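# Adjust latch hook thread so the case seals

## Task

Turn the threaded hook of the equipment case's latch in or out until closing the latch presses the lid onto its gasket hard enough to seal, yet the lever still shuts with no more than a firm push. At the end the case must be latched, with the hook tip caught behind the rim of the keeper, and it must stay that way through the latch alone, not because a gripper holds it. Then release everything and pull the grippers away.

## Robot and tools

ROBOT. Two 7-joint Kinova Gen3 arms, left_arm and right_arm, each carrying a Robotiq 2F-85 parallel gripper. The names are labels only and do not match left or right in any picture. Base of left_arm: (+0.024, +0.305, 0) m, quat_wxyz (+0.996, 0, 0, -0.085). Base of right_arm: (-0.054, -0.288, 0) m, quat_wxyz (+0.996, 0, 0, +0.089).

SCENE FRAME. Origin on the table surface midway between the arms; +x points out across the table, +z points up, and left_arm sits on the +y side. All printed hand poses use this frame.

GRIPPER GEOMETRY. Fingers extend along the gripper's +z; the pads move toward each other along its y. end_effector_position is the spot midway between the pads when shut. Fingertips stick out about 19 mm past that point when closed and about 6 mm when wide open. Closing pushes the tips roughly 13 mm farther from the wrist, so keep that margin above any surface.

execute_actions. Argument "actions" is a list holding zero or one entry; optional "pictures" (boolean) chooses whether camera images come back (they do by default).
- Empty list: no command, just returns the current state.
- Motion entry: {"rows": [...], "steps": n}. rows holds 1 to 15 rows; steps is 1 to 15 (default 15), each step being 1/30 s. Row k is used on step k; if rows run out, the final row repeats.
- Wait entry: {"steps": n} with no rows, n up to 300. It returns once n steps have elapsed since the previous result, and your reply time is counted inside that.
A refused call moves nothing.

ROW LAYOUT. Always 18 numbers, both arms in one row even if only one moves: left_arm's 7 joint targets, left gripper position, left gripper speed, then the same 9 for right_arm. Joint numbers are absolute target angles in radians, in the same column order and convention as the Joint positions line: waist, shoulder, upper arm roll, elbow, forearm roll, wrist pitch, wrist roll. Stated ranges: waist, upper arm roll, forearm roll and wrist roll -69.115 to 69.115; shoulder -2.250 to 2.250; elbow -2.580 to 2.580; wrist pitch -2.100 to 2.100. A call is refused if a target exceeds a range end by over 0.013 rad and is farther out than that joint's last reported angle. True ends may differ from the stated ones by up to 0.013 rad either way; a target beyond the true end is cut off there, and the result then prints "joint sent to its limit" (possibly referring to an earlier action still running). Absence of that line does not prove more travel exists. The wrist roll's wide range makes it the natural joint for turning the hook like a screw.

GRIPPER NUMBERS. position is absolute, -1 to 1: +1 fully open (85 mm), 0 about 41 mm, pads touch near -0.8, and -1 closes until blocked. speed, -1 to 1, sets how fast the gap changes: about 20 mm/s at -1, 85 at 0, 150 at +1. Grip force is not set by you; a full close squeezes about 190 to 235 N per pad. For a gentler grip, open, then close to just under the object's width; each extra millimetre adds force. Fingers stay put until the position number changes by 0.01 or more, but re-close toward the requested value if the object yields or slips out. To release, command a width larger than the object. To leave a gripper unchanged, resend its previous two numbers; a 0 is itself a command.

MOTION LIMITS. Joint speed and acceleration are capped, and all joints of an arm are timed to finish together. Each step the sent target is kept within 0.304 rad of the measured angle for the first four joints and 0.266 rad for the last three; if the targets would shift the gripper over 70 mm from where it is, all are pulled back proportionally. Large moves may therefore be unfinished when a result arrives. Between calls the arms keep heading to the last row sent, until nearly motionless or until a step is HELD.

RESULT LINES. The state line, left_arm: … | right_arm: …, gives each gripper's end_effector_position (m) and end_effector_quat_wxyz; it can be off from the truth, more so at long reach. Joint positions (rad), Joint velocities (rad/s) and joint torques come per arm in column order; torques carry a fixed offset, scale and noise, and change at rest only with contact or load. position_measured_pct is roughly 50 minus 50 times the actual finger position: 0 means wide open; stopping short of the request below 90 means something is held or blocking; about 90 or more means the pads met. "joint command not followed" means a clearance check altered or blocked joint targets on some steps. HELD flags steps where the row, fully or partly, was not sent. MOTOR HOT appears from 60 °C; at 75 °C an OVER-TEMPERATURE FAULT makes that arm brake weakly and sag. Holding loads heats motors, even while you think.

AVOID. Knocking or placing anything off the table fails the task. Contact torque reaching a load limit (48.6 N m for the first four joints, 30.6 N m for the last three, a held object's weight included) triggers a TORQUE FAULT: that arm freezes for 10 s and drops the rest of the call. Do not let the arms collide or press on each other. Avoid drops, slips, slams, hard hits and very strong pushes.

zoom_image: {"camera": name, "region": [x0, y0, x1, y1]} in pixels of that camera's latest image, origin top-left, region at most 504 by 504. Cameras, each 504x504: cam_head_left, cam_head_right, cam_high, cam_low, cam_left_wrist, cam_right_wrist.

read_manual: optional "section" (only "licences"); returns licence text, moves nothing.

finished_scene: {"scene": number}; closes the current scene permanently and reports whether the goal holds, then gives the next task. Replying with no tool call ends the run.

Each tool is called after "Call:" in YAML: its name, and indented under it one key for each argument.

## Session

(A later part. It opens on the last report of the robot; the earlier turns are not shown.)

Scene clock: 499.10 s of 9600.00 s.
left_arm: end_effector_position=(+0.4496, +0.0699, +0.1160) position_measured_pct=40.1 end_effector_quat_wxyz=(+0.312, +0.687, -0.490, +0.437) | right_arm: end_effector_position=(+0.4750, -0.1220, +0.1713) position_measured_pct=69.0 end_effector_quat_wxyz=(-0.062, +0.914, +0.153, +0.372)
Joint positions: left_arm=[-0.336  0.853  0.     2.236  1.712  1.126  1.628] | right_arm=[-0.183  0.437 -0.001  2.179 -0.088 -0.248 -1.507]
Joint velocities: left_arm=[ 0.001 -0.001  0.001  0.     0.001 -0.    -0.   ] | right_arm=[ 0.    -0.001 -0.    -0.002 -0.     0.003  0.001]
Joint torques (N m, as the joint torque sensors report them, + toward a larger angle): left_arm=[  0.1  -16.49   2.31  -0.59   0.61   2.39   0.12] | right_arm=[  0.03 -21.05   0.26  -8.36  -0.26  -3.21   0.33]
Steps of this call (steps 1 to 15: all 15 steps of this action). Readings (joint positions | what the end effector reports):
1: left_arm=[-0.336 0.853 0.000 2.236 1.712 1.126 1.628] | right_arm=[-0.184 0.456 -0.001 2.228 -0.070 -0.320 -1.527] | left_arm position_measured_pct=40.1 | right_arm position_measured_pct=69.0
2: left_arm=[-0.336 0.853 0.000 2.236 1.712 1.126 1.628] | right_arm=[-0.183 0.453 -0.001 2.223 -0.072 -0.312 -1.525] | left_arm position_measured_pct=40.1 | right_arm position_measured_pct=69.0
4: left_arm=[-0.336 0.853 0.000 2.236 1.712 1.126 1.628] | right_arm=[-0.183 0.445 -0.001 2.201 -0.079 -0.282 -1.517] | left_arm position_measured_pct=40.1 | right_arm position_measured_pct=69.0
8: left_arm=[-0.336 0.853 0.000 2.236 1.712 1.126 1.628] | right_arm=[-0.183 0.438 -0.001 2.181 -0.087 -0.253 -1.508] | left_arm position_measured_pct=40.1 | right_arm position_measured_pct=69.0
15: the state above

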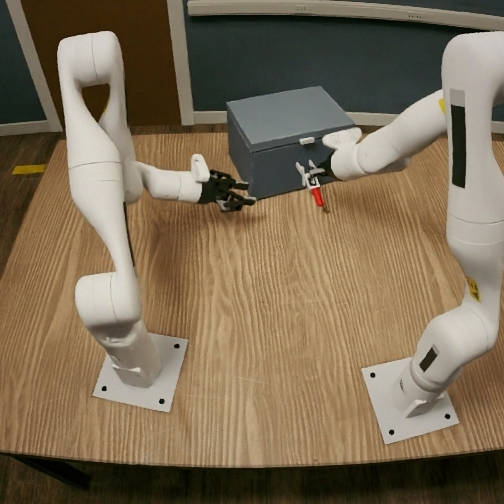

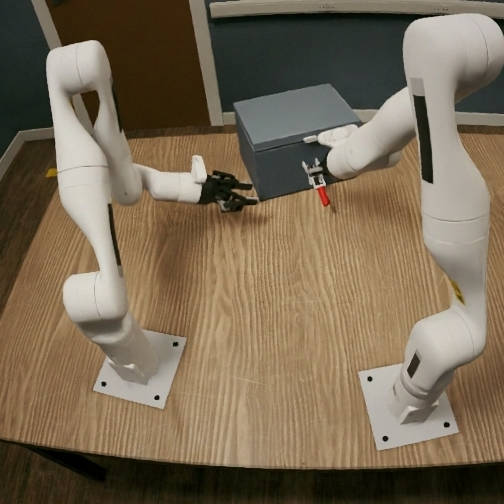

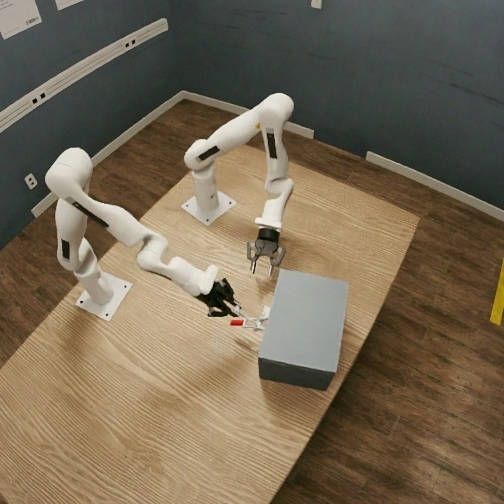

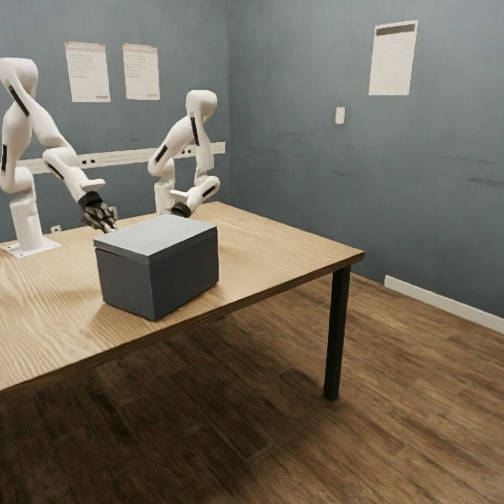

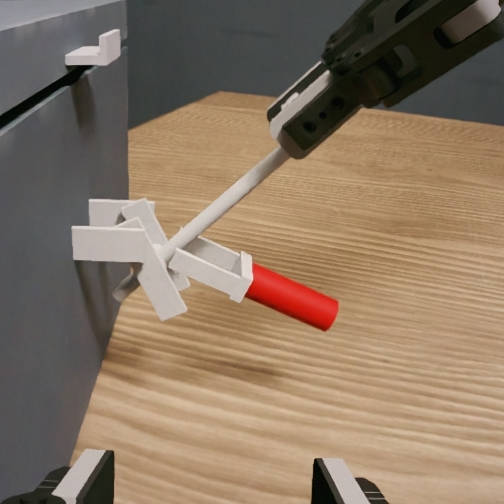

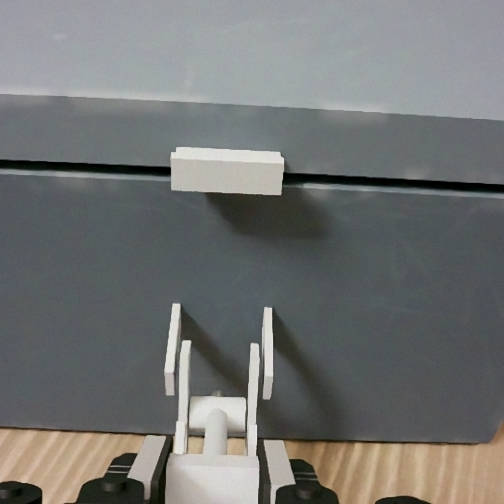

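Call:
execute_actions:
  actions:
    - {"rows":[[-0.336,0.853,0,2.236,1.712,1.126,1.628,0.2,0, -0.1859,0.4301,0,2.1766,-0.088,-0.2505,-0.983,-0.42,-0.5]],"steps":14}
  pictures: false

Call:
execute_actions:
  actions:
    - {"rows":[[-0.336,0.853,0,2.236,1.712,1.126,1.628,0.2,0, -0.1895,0.4301,0,2.1766,-0.088,-0.2505,-0.46,-0.42,-0.5]],"steps":14}
  pictures: false

Call:
execute_actions:
  actions:
    - {"rows":[[-0.336,0.853,0,2.236,1.712,1.126,1.628,0.2,0, -0.1918,0.4301,0,2.1766,-0.088,-0.2505,0.064,-0.42,-0.5]],"steps":15}
  pictures: false

Call:
execute_actions:
  actions:
    - {"steps":15}

Scene clock: 559.57 s of 9600.00 s.
left_arm: end_effector_position=(+0.4496, +0.0699, +0.1160) position_measured_pct=40.1 end_effector_quat_wxyz=(+0.312, +0.687, -0.490, +0.437) | right_arm: end_effector_position=(+0.4742, -0.1195, +0.1715) position_measured_pct=69.0 end_effector_quat_wxyz=(+0.023, +0.854, +0.358, +0.377)
Joint positions: left_arm=[-0.336  0.853  0.     2.236  1.712  1.126  1.628] | right_arm=[-0.187  0.437 -0.001  2.178 -0.088 -0.248 -1.048]
Joint velocities: left_arm=[-0.001 -0.001 -0.     0.     0.    -0.     0.   ] | right_arm=[-0.005  0.    -0.003  0.001  0.     0.002  0.934]
Joint torques (N m, as the joint torque sensors report them, + toward a larger angle): left_arm=[ -0.16 -16.26   2.63  -0.77   0.76   2.28  -0.16] | right_arm=[  0.87 -20.52   1.42  -8.61  -0.41  -3.5    0.11]
Steps of this call (steps 1 to 15: the robot went on to your last target; steps 16 to 1800: nothing new was sent; steps 1801 to 1814: all 14 steps of this action). Readings (joint positions | what the end effector reports):
1801: left_arm=[-0.336 0.853 0.000 2.236 1.712 1.126 1.628] | right_arm=[-0.183 0.437 -0.001 2.178 -0.088 -0.248 -1.506] | left_arm position_measured_pct=40.1 | right_arm position_measured_pct=69.0
1802: left_arm=[-0.336 0.853 0.000 2.236 1.712 1.126 1.628] | right_arm=[-0.183 0.437 -0.001 2.178 -0.088 -0.248 -1.496] | left_arm position_measured_pct=40.1 | right_arm position_measured_pct=69.0
1804: left_arm=[-0.336 0.853 0.000 2.236 1.712 1.126 1.628] | right_arm=[-0.184 0.437 -0.000 2.178 -0.088 -0.248 -1.446] | left_arm position_measured_pct=40.1 | right_arm position_measured_pct=69.0
1808: left_arm=[-0.336 0.853 0.000 2.236 1.712 1.126 1.628] | right_arm=[-0.185 0.437 -0.001 2.178 -0.088 -0.248 -1.286] | left_arm position_measured_pct=40.1 | right_arm position_measured_pct=69.0
1814: the state above

Scene clock: 560.03 s of 9600.00 s.
left_arm: end_effector_position=(+0.4496, +0.0699, +0.1160) position_measured_pct=40.1 end_effector_quat_wxyz=(+0.312, +0.687, -0.490, +0.437) | right_arm: end_effector_position=(+0.4729, -0.1170, +0.1711) position_measured_pct=69.0 end_effector_quat_wxyz=(+0.121, +0.727, +0.574, +0.357)
Joint positions: left_arm=[-0.336  0.853  0.     2.236  1.712  1.126  1.628] | right_arm=[-0.191  0.437 -0.002  2.179 -0.088 -0.247 -0.512]
Joint velocities: left_arm=[ 0.001 -0.001  0.001 -0.    -0.    -0.    -0.   ] | right_arm=[-0.006 -0.    -0.002  0.003  0.001  0.003  0.814]
Joint torques (N m, as the joint torque sensors report them, + toward a larger angle): left_arm=[ -0.24 -16.35   1.91  -1.02   0.43   2.26  -0.03] | right_arm=[  1.14 -20.88   1.73  -9.08  -0.24  -3.16  -0.08]
Steps of this call (steps 1 to 14: all 14 steps of this action). Readings (joint positions | what the end effector reports):
1: left_arm=[-0.336 0.853 0.000 2.236 1.712 1.126 1.628] | right_arm=[-0.187 0.437 -0.001 2.178 -0.088 -0.248 -1.019] | left_arm position_measured_pct=40.1 | right_arm position_measured_pct=69.0
2: left_arm=[-0.336 0.853 0.000 2.236 1.712 1.126 1.628] | right_arm=[-0.187 0.437 -0.001 2.178 -0.088 -0.248 -0.985] | left_arm position_measured_pct=40.1 | right_arm position_measured_pct=69.0
4: left_arm=[-0.336 0.853 0.000 2.236 1.712 1.126 1.628] | right_arm=[-0.188 0.437 -0.001 2.178 -0.088 -0.248 -0.906] | left_arm position_measured_pct=40.1 | right_arm position_measured_pct=69.0
8: left_arm=[-0.336 0.853 0.000 2.236 1.712 1.126 1.628] | right_arm=[-0.190 0.437 -0.001 2.178 -0.088 -0.248 -0.743] | left_arm position_measured_pct=40.1 | right_arm position_measured_pct=69.0
14: the state above

Scene clock: 560.53 s of 9600.00 s.
left_arm: end_effector_position=(+0.4496, +0.0699, +0.1160) position_measured_pct=40.1 end_effector_quat_wxyz=(+0.312, +0.687, -0.490, +0.437) | right_arm: end_effector_position=(+0.4711, -0.1163, +0.1699) position_measured_pct=69.0 end_effector_quat_wxyz=(+0.212, +0.544, +0.751, +0.309)
Joint positions: left_arm=[-0.336  0.853  0.     2.236  1.712  1.126  1.628] | right_arm=[-0.193  0.437 -0.002  2.181 -0.088 -0.245  0.037]
Joint velocities: left_arm=[ 0.     0.001  0.002 -0.     0.    -0.001  0.   ] | right_arm=[ 0.001 -0.001  0.     0.003 -0.     0.003  0.549]
Joint torques (N m, as the joint torque sensors report them, + toward a larger angle): left_arm=[ -0.26 -16.6    2.62  -0.44   0.33   2.32   0.16] | right_arm=[  1.03 -20.64   1.44 -10.78  -0.23  -4.58   0.16]
Steps of this call (steps 1 to 15: all 15 steps of this action). Readings (joint positions | what the end effector reports):
1: left_arm=[-0.336 0.853 0.000 2.236 1.712 1.126 1.628] | right_arm=[-0.191 0.437 -0.002 2.179 -0.088 -0.247 -0.487] | left_arm position_measured_pct=40.1 | right_arm position_measured_pct=69.0
2: left_arm=[-0.336 0.853 0.000 2.236 1.712 1.126 1.628] | right_arm=[-0.191 0.437 -0.002 2.179 -0.088 -0.247 -0.457] | left_arm position_measured_pct=40.1 | right_arm position_measured_pct=69.0
4: left_arm=[-0.336 0.853 0.000 2.236 1.712 1.126 1.628] | right_arm=[-0.192 0.437 -0.002 2.179 -0.088 -0.247 -0.379] | left_arm position_measured_pct=40.1 | right_arm position_measured_pct=69.0
8: left_arm=[-0.336 0.853 0.000 2.236 1.712 1.126 1.628] | right_arm=[-0.193 0.437 -0.002 2.180 -0.088 -0.246 -0.216] | left_arm position_measured_pct=40.1 | right_arm position_measured_pct=69.0
15: the state above

Scene clock: 561.03 s of 9600.00 s.
left_arm: end_effector_position=(+0.4496, +0.0699, +0.1160) position_measured_pct=40.1 end_effector_quat_wxyz=(+0.312, +0.687, -0.490, +0.437) | right_arm: end_effector_position=(+0.4710, -0.1164, +0.1698) position_measured_pct=69.0 end_effector_quat_wxyz=(+0.216, +0.534, +0.758, +0.306)
Joint positions: left_arm=[-0.336  0.853  0.     2.236  1.712  1.126  1.628] | right_arm=[-0.193  0.437 -0.002  2.181 -0.088 -0.245  0.064]
Joint velocities: left_arm=[-0.001  0.     0.     0.    -0.001  0.    -0.   ] | right_arm=[ 0.001  0.    -0.    -0.    -0.    -0.001  0.   ]
Joint torques (N m, as the joint torque sensors report them, + toward a larger angle): left_arm=[ -0.72 -16.61   2.7   -0.66   0.53   2.52   0.24] | right_arm=[  1.19 -21.     1.39 -10.78  -0.17  -4.55   0.06]
Steps of this call (steps 1 to 15: the robot went on to your last target). Readings (joint positions | what the end effector reports):
1: left_arm=[-0.336 0.853 0.000 2.236 1.712 1.126 1.628] | right_arm=[-0.193 0.437 -0.002 2.181 -0.088 -0.245 0.051] | left_arm position_measured_pct=40.1 | right_arm position_measured_pct=69.0
2: left_arm=[-0.336 0.853 0.000 2.236 1.712 1.126 1.628] | right_arm=[-0.193 0.437 -0.002 2.181 -0.088 -0.245 0.058] | left_arm position_measured_pct=40.1 | right_arm position_measured_pct=69.0
4: left_arm=[-0.336 0.853 0.000 2.236 1.712 1.126 1.628] | right_arm=[-0.193 0.437 -0.002 2.181 -0.088 -0.245 0.062] | left_arm position_measured_pct=40.1 | right_arm position_measured_pct=69.0
8: left_arm=[-0.336 0.853 0.000 2.236 1.712 1.126 1.628] | right_arm=[-0.193 0.437 -0.002 2.181 -0.088 -0.245 0.063] | left_arm position_measured_pct=40.1 | right_arm position_measured_pct=69.0
15: the state above

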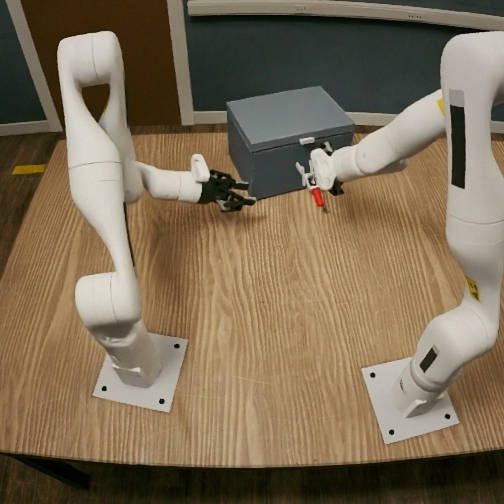

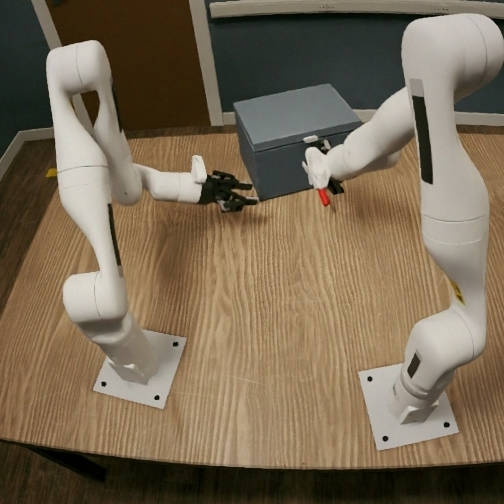

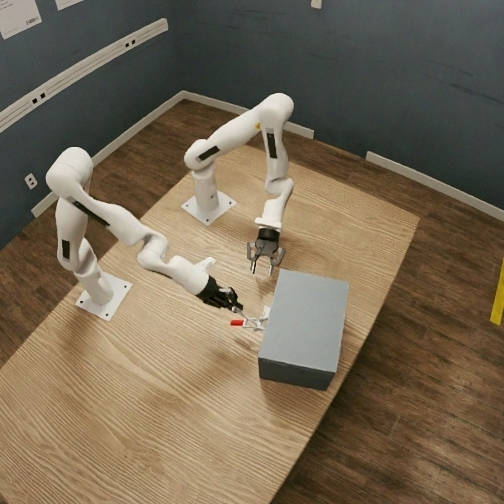

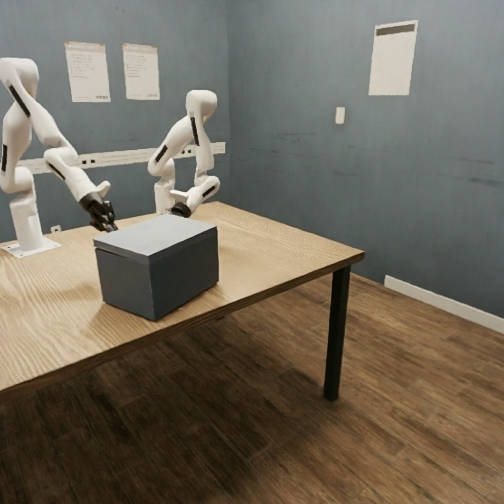

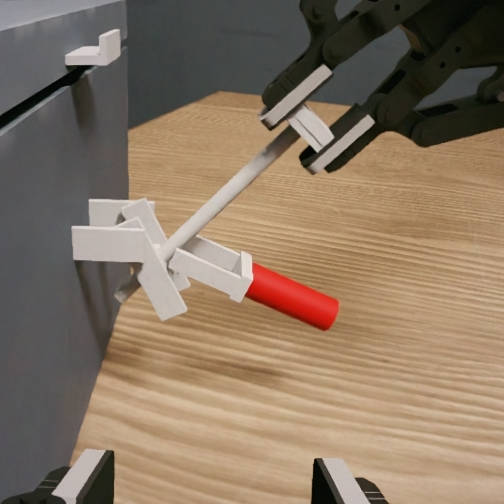

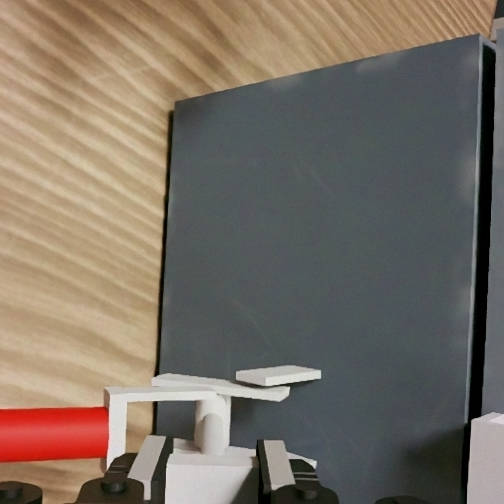

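Call:
execute_actions:
  actions:
    - {"rows":[[-0.336,0.853,0,2.236,1.712,1.126,1.628,0.2,0, -0.1918,0.4301,0,2.1766,-0.088,-0.2505,0.064,-0.31,-1]],"steps":12}
  pictures: false

Call:
execute_actions:
  actions:
    - {"rows":[[-0.336,0.853,0,2.236,1.712,1.126,1.628,0.2,0, -0.1819,0.4301,0,2.1766,-0.088,-0.2505,0.064,-0.31,-1]],"steps":15}

Call:
zoom_image:
  camera: "cam_left_wrist"
  region: [230, 40, 410, 210]

Scene clock: 571.83 s of 9600.00 s.
left_arm: end_effector_position=(+0.4496, +0.0699, +0.1160) position_measured_pct=40.1 end_effector_quat_wxyz=(+0.312, +0.687, -0.490, +0.437) | right_arm: end_effector_position=(+0.4755, -0.1167, +0.1761) position_measured_pct=65.5 end_effector_quat_wxyz=(+0.221, +0.534, +0.755, +0.312)
Joint positions: left_arm=[-0.336  0.853  0.     2.236  1.712  1.126  1.628] | right_arm=[-0.192  0.431 -0.     2.177 -0.088 -0.25   0.064]
Joint velocities: left_arm=[ 0.001 -0.    -0.     0.    -0.    -0.    -0.   ] | right_arm=[ 0.001 -0.003 -0.001  0.    -0.    -0.     0.   ]
Joint torques (N m, as the joint torque sensors report them, + toward a larger angle): left_arm=[ -0.42 -16.64   2.36  -0.99   0.52   2.36  -0.12] | right_arm=[ -0.58 -15.77   0.16  -7.15  -0.38  -1.97   0.14]
Steps of this call (steps 1 to 15: the robot went on to your last target; steps 16 to 312: nothing new was sent; steps 313 to 324: all 12 steps of this action). Readings (joint positions | what the end effector reports):
313: left_arm=[-0.336 0.853 0.000 2.236 1.712 1.126 1.628] | right_arm=[-0.193 0.437 -0.002 2.181 -0.088 -0.245 0.064] | left_arm position_measured_pct=40.1 | right_arm position_measured_pct=69.0
314: left_arm=[-0.336 0.853 0.000 2.236 1.712 1.126 1.628] | right_arm=[-0.194 0.437 -0.002 2.181 -0.088 -0.246 0.064] | left_arm position_measured_pct=40.1 | right_arm position_measured_pct=69.0
316: left_arm=[-0.336 0.853 0.000 2.236 1.712 1.126 1.628] | right_arm=[-0.193 0.435 -0.002 2.179 -0.088 -0.249 0.064] | left_arm position_measured_pct=40.1 | right_arm position_measured_pct=67.9
320: left_arm=[-0.336 0.853 0.000 2.236 1.712 1.126 1.628] | right_arm=[-0.192 0.431 -0.000 2.177 -0.088 -0.250 0.064] | left_arm position_measured_pct=40.1 | right_arm position_measured_pct=65.9
324: the state above

Scene clock: 572.33 s of 9600.00 s.
left_arm: end_effector_position=(+0.4496, +0.0699, +0.1160) position_measured_pct=40.1 end_effector_quat_wxyz=(+0.312, +0.687, -0.490, +0.437) | right_arm: end_effector_position=(+0.4772, -0.1219, +0.1763) position_measured_pct=65.5 end_effector_quat_wxyz=(+0.222, +0.537, +0.752, +0.311)
Joint positions: left_arm=[-0.336  0.853  0.     2.236  1.712  1.126  1.628] | right_arm=[-0.182  0.43  -0.     2.177 -0.088 -0.25   0.064]
Joint velocities: left_arm=[ 0.001 -0.     0.001 -0.    -0.     0.     0.001] | right_arm=[ 0.004  0.001 -0.     0.     0.    -0.     0.   ]
Joint torques (N m, as the joint torque sensors report them, + toward a larger angle): left_arm=[ -0.54 -16.2    2.25  -0.52   0.47   2.38   0.12] | right_arm=[ -0.11 -15.53   0.15  -7.21   0.09  -2.04   0.17]
Steps of this call (steps 1 to 15: all 15 steps of this action). Readings (joint positions | what the end effector reports):
1: left_arm=[-0.336 0.853 0.000 2.236 1.712 1.126 1.628] | right_arm=[-0.191 0.431 -0.000 2.177 -0.088 -0.250 0.064] | left_arm position_measured_pct=40.1 | right_arm position_measured_pct=65.5
2: left_arm=[-0.336 0.853 0.000 2.236 1.712 1.126 1.628] | right_arm=[-0.188 0.430 -0.001 2.177 -0.088 -0.250 0.064] | left_arm position_measured_pct=40.1 | right_arm position_measured_pct=65.5
4: left_arm=[-0.336 0.853 0.000 2.236 1.712 1.126 1.628] | right_arm=[-0.185 0.430 0.000 2.177 -0.088 -0.250 0.064] | left_arm position_measured_pct=40.1 | right_arm position_measured_pct=65.5
8: left_arm=[-0.336 0.853 0.000 2.236 1.712 1.126 1.628] | right_arm=[-0.183 0.430 -0.000 2.177 -0.088 -0.250 0.064] | left_arm position_measured_pct=40.1 | right_arm position_measured_pct=65.5
15: the state above

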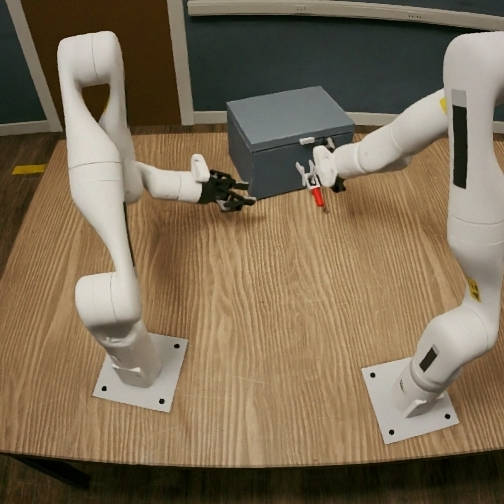

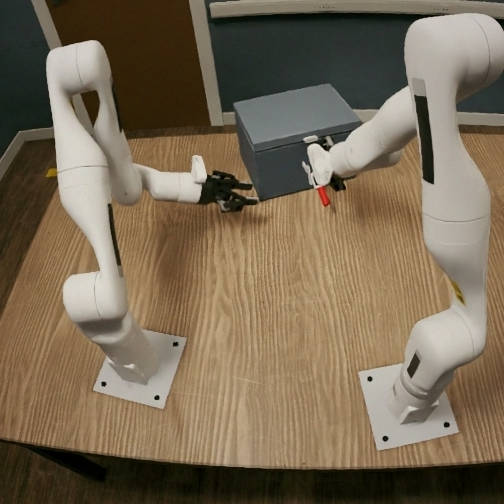

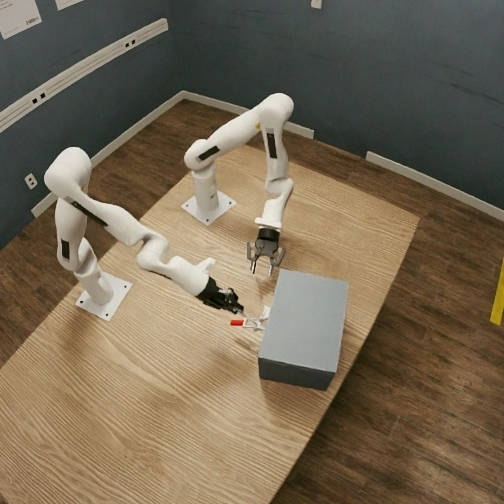

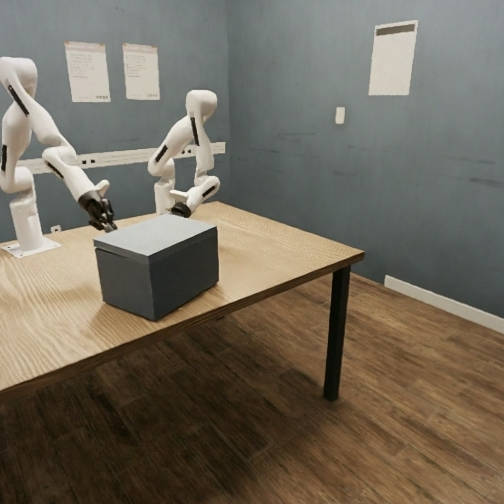

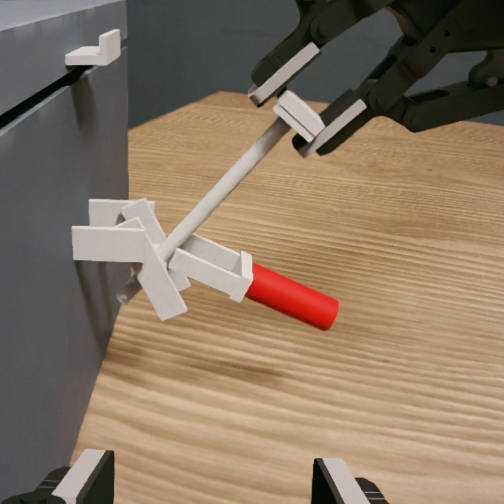

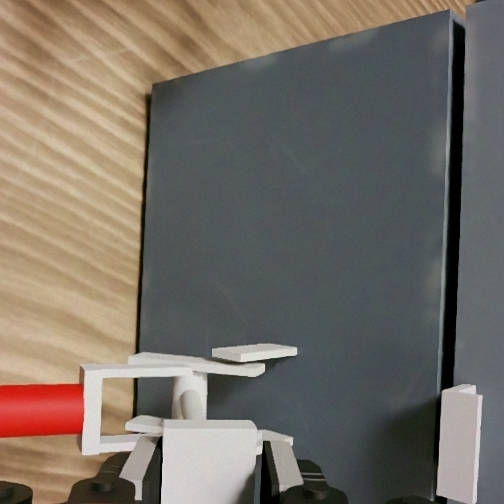

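Region (230, 40, 410, 210) of cam_left_wrist's 504x504 image, scaled by 2.800.

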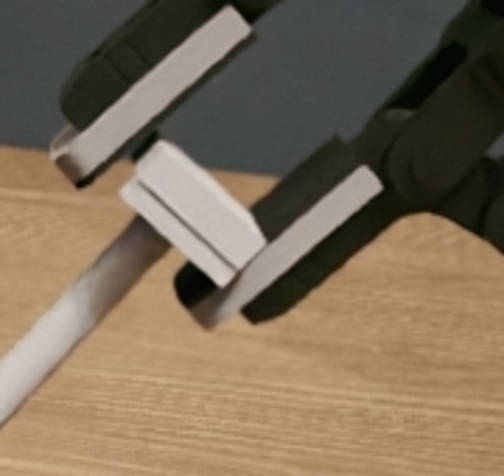

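Call:
execute_actions:
  actions:
    - {"rows":[[-0.336,0.853,0,2.236,1.712,1.126,1.628,0.2,0, -0.1822,0.4354,0,2.1968,-0.080,-0.276,0.056,-0.31,-1]],"steps":12}
  pictures: false

Call:
execute_actions:
  actions:
    - {"rows":[[-0.336,0.853,0,2.236,1.712,1.126,1.628,0.2,0, -0.1822,0.4354,0,2.1968,-0.080,-0.276,0.056,-0.41,-1]],"steps":15}

Scene clock: 603.17 s of 9600.00 s.
left_arm: end_effector_position=(+0.4496, +0.0699, +0.1160) position_measured_pct=40.1 end_effector_quat_wxyz=(+0.312, +0.687, -0.490, +0.437) | right_arm: end_effector_position=(+0.4727, -0.1236, +0.1715) position_measured_pct=65.5 end_effector_quat_wxyz=(+0.222, +0.537, +0.752, +0.311)
Joint positions: left_arm=[-0.336  0.853  0.     2.236  1.712  1.126  1.628] | right_arm=[-0.182  0.435 -0.     2.197 -0.08  -0.276  0.056]
Joint velocities: left_arm=[ 0.001 -0.001  0.     0.     0.    -0.001 -0.001] | right_arm=[ 0.001  0.001 -0.     0.003  0.001 -0.004 -0.001]
Joint torques (N m, as the joint torque sensors report them, + toward a larger angle): left_arm=[ -0.1  -16.67   2.92  -0.58   0.39   2.35   0.01] | right_arm=[ -0.08 -15.44   0.22  -7.04  -0.2   -2.     0.35]
Steps of this call (steps 1 to 15: the robot went on to your last target; steps 16 to 913: nothing new was sent; steps 914 to 925: all 12 steps of this action). Readings (joint positions | what the end effector reports):
914: left_arm=[-0.336 0.853 0.000 2.236 1.712 1.126 1.628] | right_arm=[-0.182 0.431 -0.000 2.178 -0.088 -0.252 0.064] | left_arm position_measured_pct=40.1 | right_arm position_measured_pct=65.5
915: left_arm=[-0.336 0.853 0.000 2.236 1.712 1.126 1.628] | right_arm=[-0.182 0.432 -0.000 2.182 -0.086 -0.257 0.062] | left_arm position_measured_pct=40.1 | right_arm position_measured_pct=65.5
917: left_arm=[-0.336 0.853 0.000 2.236 1.712 1.126 1.628] | right_arm=[-0.182 0.434 -0.000 2.191 -0.083 -0.267 0.059] | left_arm position_measured_pct=40.1 | right_arm position_measured_pct=65.5
921: left_arm=[-0.336 0.853 0.000 2.236 1.712 1.126 1.628] | right_arm=[-0.182 0.435 -0.000 2.196 -0.080 -0.274 0.056] | left_arm position_measured_pct=40.1 | right_arm position_measured_pct=65.5
925: the state above

Scene clock: 603.67 s of 9600.00 s.
left_arm: end_effector_position=(+0.4496, +0.0699, +0.1160) position_measured_pct=40.1 end_effector_quat_wxyz=(+0.312, +0.687, -0.490, +0.437) | right_arm: end_effector_position=(+0.4725, -0.1236, +0.1715) position_measured_pct=69.0 end_effector_quat_wxyz=(+0.222, +0.537, +0.752, +0.311)
Joint positions: left_arm=[-0.336  0.853  0.     2.236  1.712  1.126  1.628] | right_arm=[-0.182  0.435 -0.     2.197 -0.08  -0.276  0.056]
Joint velocities: left_arm=[-0.001  0.002 -0.     0.    -0.    -0.     0.   ] | right_arm=[ 0.001  0.     0.     0.     0.    -0.    -0.   ]
Joint torques (N m, as the joint torque sensors report them, + toward a larger angle): left_arm=[  0.09 -16.44   2.38  -0.41   0.53   2.3    0.38] | right_arm=[ -0.08 -14.85   0.01  -7.21  -0.24  -2.12   0.11]
Steps of this call (steps 1 to 15: all 15 steps of this action). Readings (joint positions | what the end effector reports):
1: left_arm=[-0.336 0.853 0.000 2.236 1.712 1.126 1.628] | right_arm=[-0.182 0.436 -0.000 2.197 -0.080 -0.276 0.056] | left_arm position_measured_pct=40.1 | right_arm position_measured_pct=65.5
2: left_arm=[-0.336 0.853 0.000 2.236 1.712 1.126 1.628] | right_arm=[-0.182 0.436 -0.000 2.197 -0.080 -0.276 0.056] | left_arm position_measured_pct=40.1 | right_arm position_measured_pct=65.5
4: left_arm=[-0.336 0.853 0.000 2.236 1.712 1.126 1.628] | right_arm=[-0.182 0.435 -0.000 2.197 -0.080 -0.276 0.056] | left_arm position_measured_pct=40.1 | right_arm position_measured_pct=66.7
8: left_arm=[-0.336 0.853 0.000 2.236 1.712 1.126 1.628] | right_arm=[-0.182 0.435 -0.000 2.197 -0.080 -0.276 0.056] | left_arm position_measured_pct=40.1 | right_arm position_measured_pct=69.0
15: the state above

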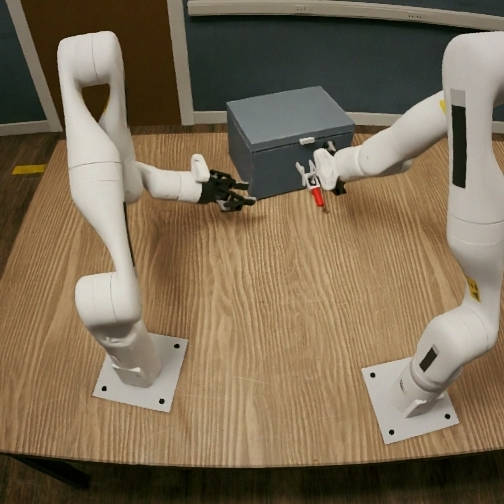

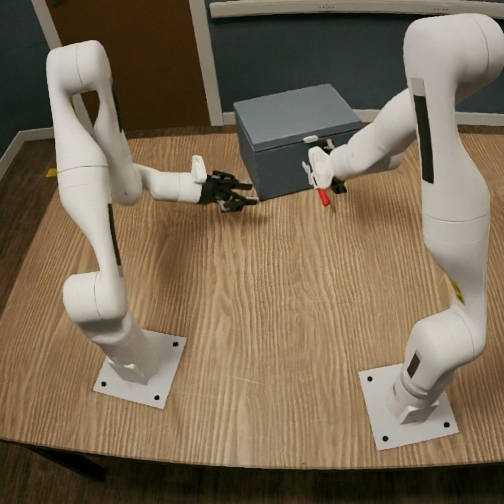

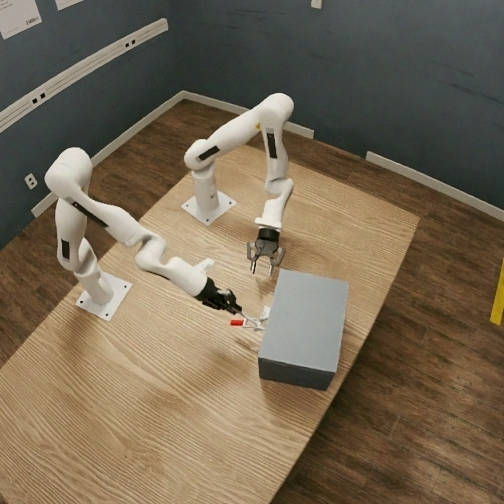

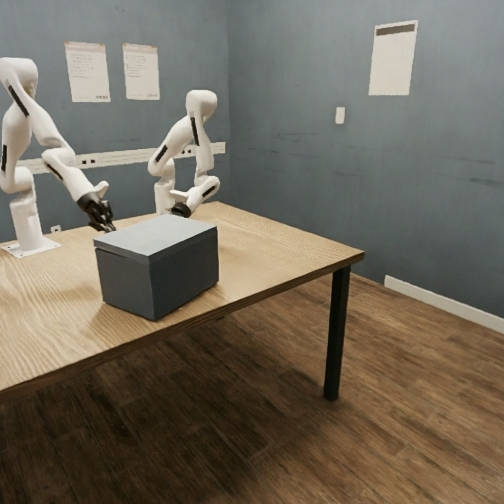

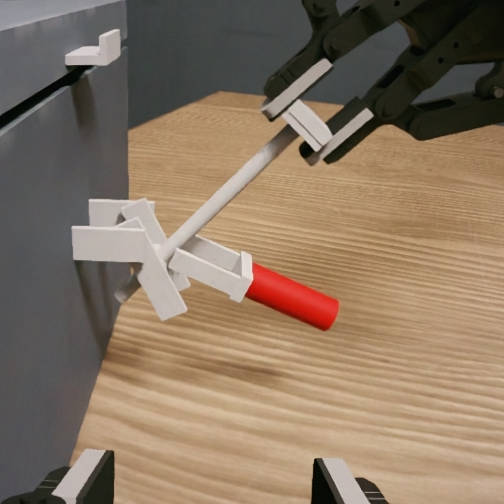

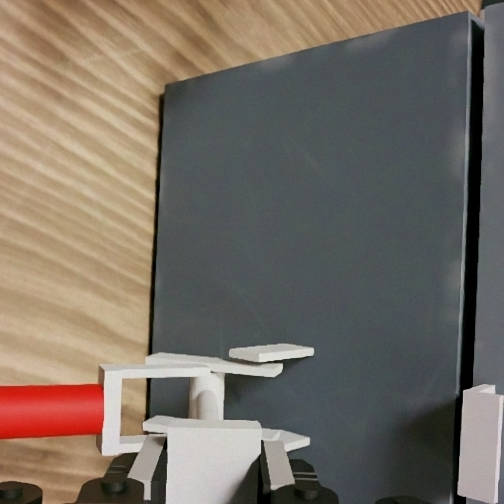

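Call:
execute_actions:
  actions:
    - {"rows":[[-0.336,0.853,0,2.236,1.712,1.126,1.628,0.2,0, -0.1822,0.4354,0,2.1968,-0.080,-0.276,1.627,-0.41,-1]],"steps":15}
  pictures: false

Call:
execute_actions:
  actions:
    - {"steps":38}

Scene clock: 614.07 s of 9600.00 s.
left_arm: end_effector_position=(+0.4496, +0.0699, +0.1160) position_measured_pct=40.1 end_effector_quat_wxyz=(+0.312, +0.687, -0.490, +0.437) | right_arm: end_effector_position=(+0.4727, -0.1233, +0.1720) position_measured_pct=69.0 end_effector_quat_wxyz=(+0.293, +0.332, +0.862, +0.246)
Joint positions: left_arm=[-0.336  0.853  0.     2.236  1.712  1.126  1.628] | right_arm=[-0.182  0.435 -0.     2.197 -0.08  -0.276  0.562]
Joint velocities: left_arm=[ 0.     0.002 -0.     0.    -0.    -0.    -0.   ] | right_arm=[-0.    -0.001 -0.001 -0.001 -0.    -0.002  1.216]
Joint torques (N m, as the joint torque sensors report them, + toward a larger angle): left_arm=[ -0.37 -16.64   2.68  -0.68   0.54   2.5    0.07] | right_arm=[ -0.26 -14.14   0.23  -6.84  -0.2   -1.55   0.55]
Steps of this call (steps 1 to 15: the robot went on to your last target; steps 16 to 297: nothing new was sent; steps 298 to 312: all 15 steps of this action). Readings (joint positions | what the end effector reports):
298: left_arm=[-0.336 0.853 0.000 2.236 1.712 1.126 1.628] | right_arm=[-0.182 0.435 -0.000 2.197 -0.080 -0.276 0.057] | left_arm position_measured_pct=40.1 | right_arm position_measured_pct=69.0
299: left_arm=[-0.336 0.853 0.000 2.236 1.712 1.126 1.628] | right_arm=[-0.182 0.435 -0.000 2.197 -0.080 -0.276 0.067] | left_arm position_measured_pct=40.1 | right_arm position_measured_pct=69.0
301: left_arm=[-0.336 0.853 0.000 2.236 1.712 1.126 1.628] | right_arm=[-0.182 0.435 -0.000 2.197 -0.080 -0.276 0.117] | left_arm position_measured_pct=40.1 | right_arm position_measured_pct=69.0
305: left_arm=[-0.336 0.853 0.000 2.236 1.712 1.126 1.628] | right_arm=[-0.182 0.435 -0.000 2.197 -0.080 -0.276 0.277] | left_arm position_measured_pct=40.1 | right_arm position_measured_pct=69.0
312: the state above

Scene clock: 615.33 s of 9600.00 s.
left_arm: end_effector_position=(+0.4496, +0.0699, +0.1160) position_measured_pct=40.1 end_effector_quat_wxyz=(+0.312, +0.687, -0.490, +0.437) | right_arm: end_effector_position=(+0.4722, -0.1225, +0.1718) position_measured_pct=69.0 end_effector_quat_wxyz=(+0.377, -0.153, +0.911, +0.063)
Joint positions: left_arm=[-0.336  0.853  0.     2.236  1.712  1.126  1.628] | right_arm=[-0.183  0.435 -0.001  2.197 -0.08  -0.276  1.627]
Joint velocities: left_arm=[ 0.     0.002 -0.001 -0.    -0.001 -0.    -0.001] | right_arm=[ 0.    -0.001  0.    -0.     0.     0.001  0.001]
Joint torques (N m, as the joint torque sensors report them, + toward a larger angle): left_arm=[ -0.08 -16.59   2.62  -0.74   0.56   2.4    0.06] | right_arm=[  0.77 -14.56   1.16  -7.08  -0.26  -2.04   0.05]
Steps of this call (steps 1 to 38: the robot went on to your last target). Readings (joint positions | what the end effector reports):
1: left_arm=[-0.336 0.853 0.000 2.236 1.712 1.126 1.628] | right_arm=[-0.182 0.435 -0.000 2.197 -0.080 -0.276 0.602] | left_arm position_measured_pct=40.1 | right_arm position_measured_pct=69.0
2: left_arm=[-0.336 0.853 0.000 2.236 1.712 1.126 1.628] | right_arm=[-0.182 0.435 -0.000 2.197 -0.080 -0.276 0.643] | left_arm position_measured_pct=40.1 | right_arm position_measured_pct=69.0
4: left_arm=[-0.336 0.853 0.000 2.236 1.712 1.126 1.628] | right_arm=[-0.183 0.434 -0.000 2.197 -0.080 -0.276 0.724] | left_arm position_measured_pct=40.1 | right_arm position_measured_pct=69.0
8: left_arm=[-0.336 0.853 0.000 2.236 1.712 1.126 1.628] | right_arm=[-0.183 0.434 -0.001 2.197 -0.080 -0.276 0.887] | left_arm position_measured_pct=40.1 | right_arm position_measured_pct=69.0
38: the state above

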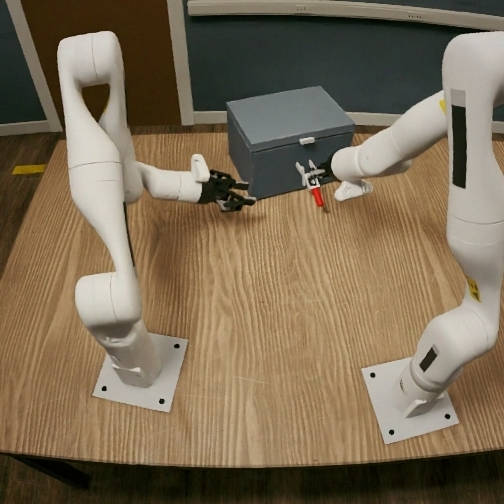

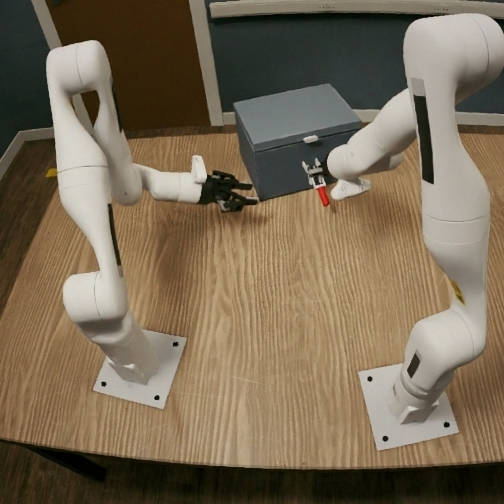

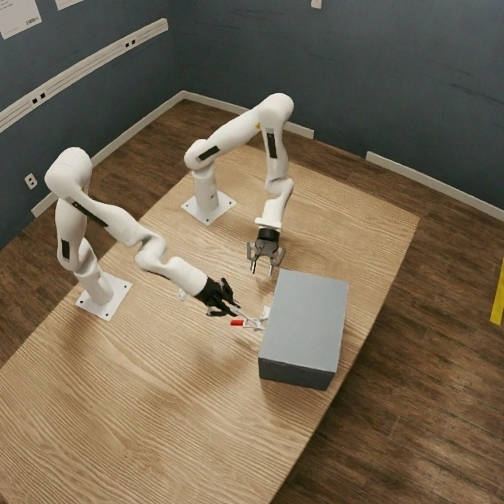

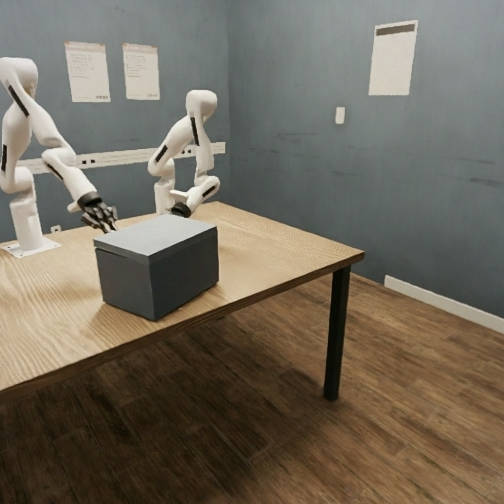

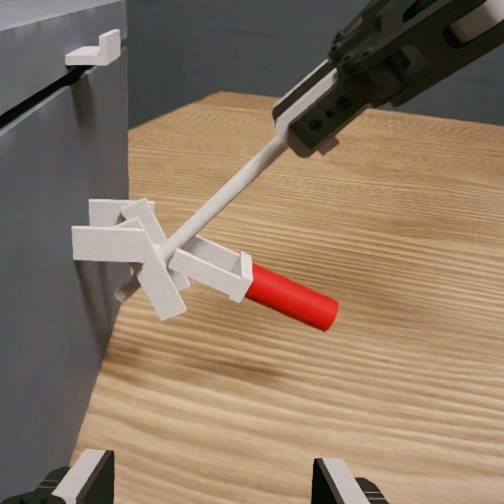

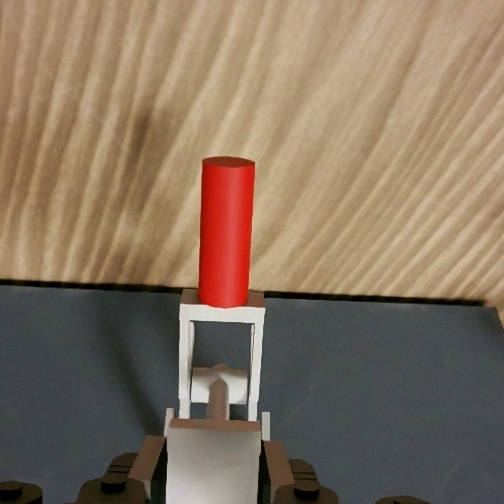

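Call:
execute_actions:
  actions:
    - {"rows":[[-0.336,0.853,0,2.236,1.712,1.126,1.628,0.2,0, -0.1835,0.4387,0,2.2084,-0.076,-0.2909,1.624,-0.41,-1]],"steps":10}
  pictures: false

Call:
execute_actions:
  actions:
    - {"rows":[[-0.336,0.853,0,2.236,1.712,1.126,1.628,0.2,0, -0.1835,0.4387,0,2.2084,-0.076,-0.2909,6.336,-0.41,-1]],"steps":15}
  pictures: false

Call:
execute_actions:
  actions:
    - {"steps":115}

Scene clock: 631.10 s of 9600.00 s.
left_arm: end_effector_position=(+0.4496, +0.0699, +0.1160) position_measured_pct=40.1 end_effector_quat_wxyz=(+0.312, +0.687, -0.490, +0.437) | right_arm: end_effector_position=(+0.4701, -0.1231, +0.1695) position_measured_pct=69.0 end_effector_quat_wxyz=(+0.378, -0.154, +0.911, +0.063)
Joint positions: left_arm=[-0.336  0.853  0.     2.236  1.712  1.126  1.628] | right_arm=[-0.184  0.438 -0.001  2.208 -0.076 -0.291  1.624]
Joint velocities: left_arm=[-0.     0.001  0.    -0.    -0.     0.     0.   ] | right_arm=[-0.     0.001 -0.001  0.003  0.001 -0.005 -0.001]
Joint torques (N m, as the joint torque sensors report them, + toward a larger angle): left_arm=[  0.06 -16.43   2.54  -0.7    0.4    2.44   0.03] | right_arm=[  0.11 -14.63   0.58  -6.45  -0.41  -1.76   0.58]
Steps of this call (steps 1 to 15: the robot went on to your last target; steps 16 to 463: nothing new was sent; steps 464 to 473: all 10 steps of this action). Readings (joint positions | what the end effector reports):
464: left_arm=[-0.336 0.853 0.000 2.236 1.712 1.126 1.628] | right_arm=[-0.183 0.435 -0.001 2.198 -0.079 -0.277 1.627] | left_arm position_measured_pct=40.1 | right_arm position_measured_pct=69.0
465: left_arm=[-0.336 0.853 0.000 2.236 1.712 1.126 1.628] | right_arm=[-0.184 0.436 -0.001 2.201 -0.079 -0.281 1.626] | left_arm position_measured_pct=40.1 | right_arm position_measured_pct=69.0
467: left_arm=[-0.336 0.853 0.000 2.236 1.712 1.126 1.628] | right_arm=[-0.184 0.437 -0.001 2.205 -0.077 -0.287 1.625] | left_arm position_measured_pct=40.1 | right_arm position_measured_pct=69.0
471: left_arm=[-0.336 0.853 0.000 2.236 1.712 1.126 1.628] | right_arm=[-0.184 0.438 -0.001 2.207 -0.076 -0.291 1.624] | left_arm position_measured_pct=40.1 | right_arm position_measured_pct=69.0
473: the state above

Scene clock: 631.60 s of 9600.00 s.
left_arm: end_effector_position=(+0.4496, +0.0699, +0.1160) position_measured_pct=40.1 end_effector_quat_wxyz=(+0.312, +0.687, -0.490, +0.437) | right_arm: end_effector_position=(+0.4693, -0.1231, +0.1687) position_measured_pct=69.0 end_effector_quat_wxyz=(+0.381, -0.377, +0.844, -0.033)
Joint positions: left_arm=[-0.336  0.853  0.     2.236  1.712  1.126  1.628] | right_arm=[-0.184  0.438 -0.001  2.209 -0.076 -0.29   2.13 ]
Joint velocities: left_arm=[ 0.     0.001 -0.001 -0.    -0.     0.     0.   ] | right_arm=[-0.001  0.001 -0.001  0.002  0.     0.002  1.216]
Joint torques (N m, as the joint torque sensors report them, + toward a larger angle): left_arm=[ -0.15 -16.29   2.29  -0.74   0.28   2.3    0.15] | right_arm=[  0.31 -14.31   0.88  -7.25  -0.44  -1.82   0.21]
Steps of this call (steps 1 to 15: all 15 steps of this action). Readings (joint positions | what the end effector reports):
1: left_arm=[-0.336 0.853 0.000 2.236 1.712 1.126 1.628] | right_arm=[-0.184 0.438 -0.001 2.208 -0.076 -0.291 1.625] | left_arm position_measured_pct=40.1 | right_arm position_measured_pct=69.0
2: left_arm=[-0.336 0.853 0.000 2.236 1.712 1.126 1.628] | right_arm=[-0.184 0.438 -0.001 2.208 -0.076 -0.291 1.635] | left_arm position_measured_pct=40.1 | right_arm position_measured_pct=69.0
4: left_arm=[-0.336 0.853 0.000 2.236 1.712 1.126 1.628] | right_arm=[-0.184 0.438 -0.001 2.208 -0.076 -0.291 1.685] | left_arm position_measured_pct=40.1 | right_arm position_measured_pct=69.0
8: left_arm=[-0.336 0.853 0.000 2.236 1.712 1.126 1.628] | right_arm=[-0.184 0.438 -0.001 2.208 -0.076 -0.291 1.845] | left_arm position_measured_pct=40.1 | right_arm position_measured_pct=69.0
15: the state above

Scene clock: 635.43 s of 9600.00 s.
left_arm: end_effector_position=(+0.4496, +0.0699, +0.1160) position_measured_pct=40.1 end_effector_quat_wxyz=(+0.312, +0.687, -0.490, +0.437) | right_arm: end_effector_position=(+0.4698, -0.1245, +0.1689) position_measured_pct=69.0 end_effector_quat_wxyz=(+0.223, +0.537, +0.752, +0.311)
Joint positions: left_arm=[-0.336  0.853  0.     2.236  1.712  1.126  1.628] | right_arm=[-0.183  0.438  0.001  2.209 -0.076 -0.291  6.336]
Joint velocities: left_arm=[-0.002 -0.002  0.     0.    -0.     0.    -0.   ] | right_arm=[ 0.001  0.001 -0.     0.    -0.     0.     0.001]
Joint torques (N m, as the joint torque sensors report them, + toward a larger angle): left_arm=[ -0.05 -16.37   2.65  -0.9    0.46   2.47  -0.01] | right_arm=[ -0.81 -14.62  -0.43  -6.86   0.05  -2.02   0.31]
Steps of this call (steps 1 to 115: the robot went on to your last target). Readings (joint positions | what the end effector reports):
1: left_arm=[-0.336 0.853 0.000 2.236 1.712 1.126 1.628] | right_arm=[-0.184 0.438 -0.001 2.209 -0.076 -0.290 2.170] | left_arm position_measured_pct=40.1 | right_arm position_measured_pct=69.0
2: left_arm=[-0.336 0.853 0.000 2.236 1.712 1.126 1.628] | right_arm=[-0.184 0.438 -0.001 2.209 -0.076 -0.290 2.211] | left_arm position_measured_pct=40.1 | right_arm position_measured_pct=69.0
4: left_arm=[-0.336 0.853 0.000 2.236 1.712 1.126 1.628] | right_arm=[-0.184 0.438 -0.001 2.209 -0.076 -0.290 2.292] | left_arm position_measured_pct=40.1 | right_arm position_measured_pct=69.0
8: left_arm=[-0.336 0.853 0.000 2.236 1.712 1.126 1.628] | right_arm=[-0.184 0.438 -0.001 2.209 -0.076 -0.290 2.455] | left_arm position_measured_pct=40.1 | right_arm position_measured_pct=69.0
115: the state above

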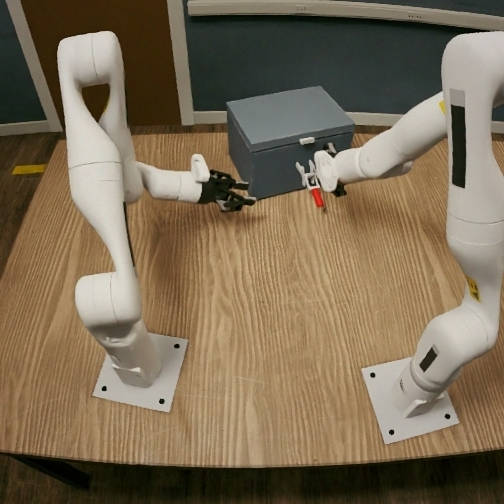

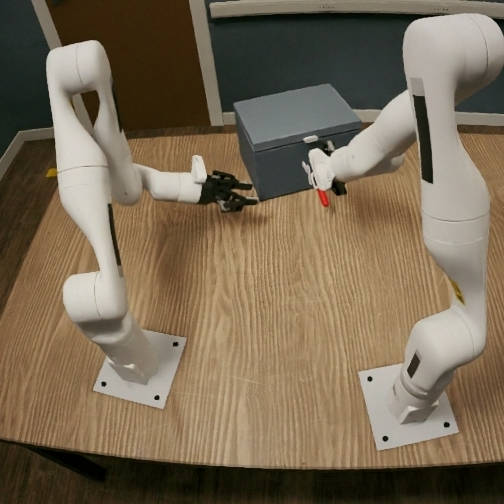

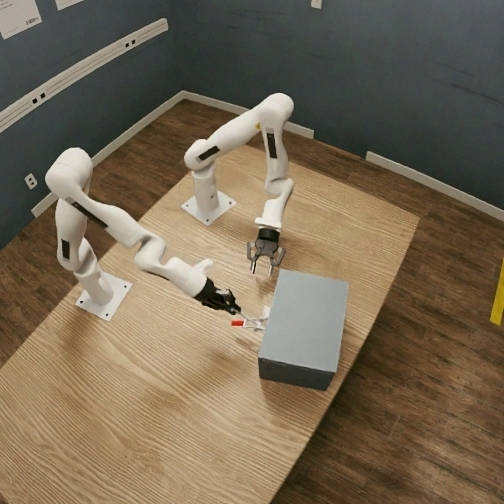

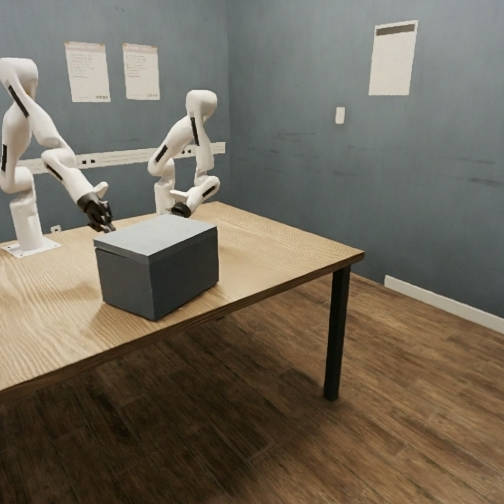

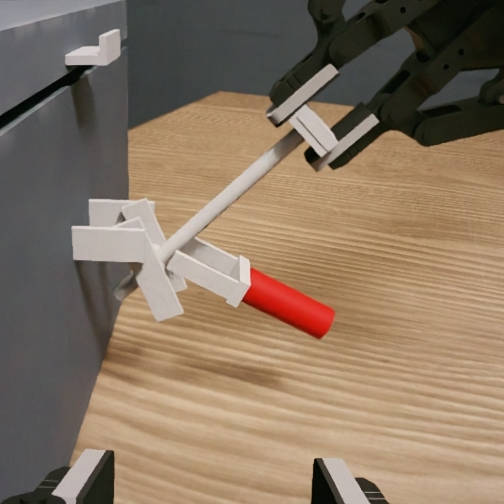

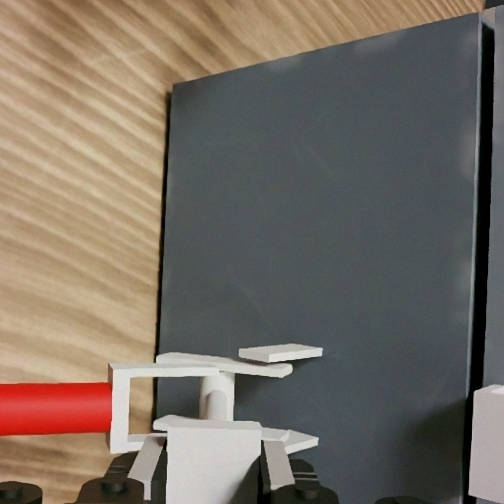

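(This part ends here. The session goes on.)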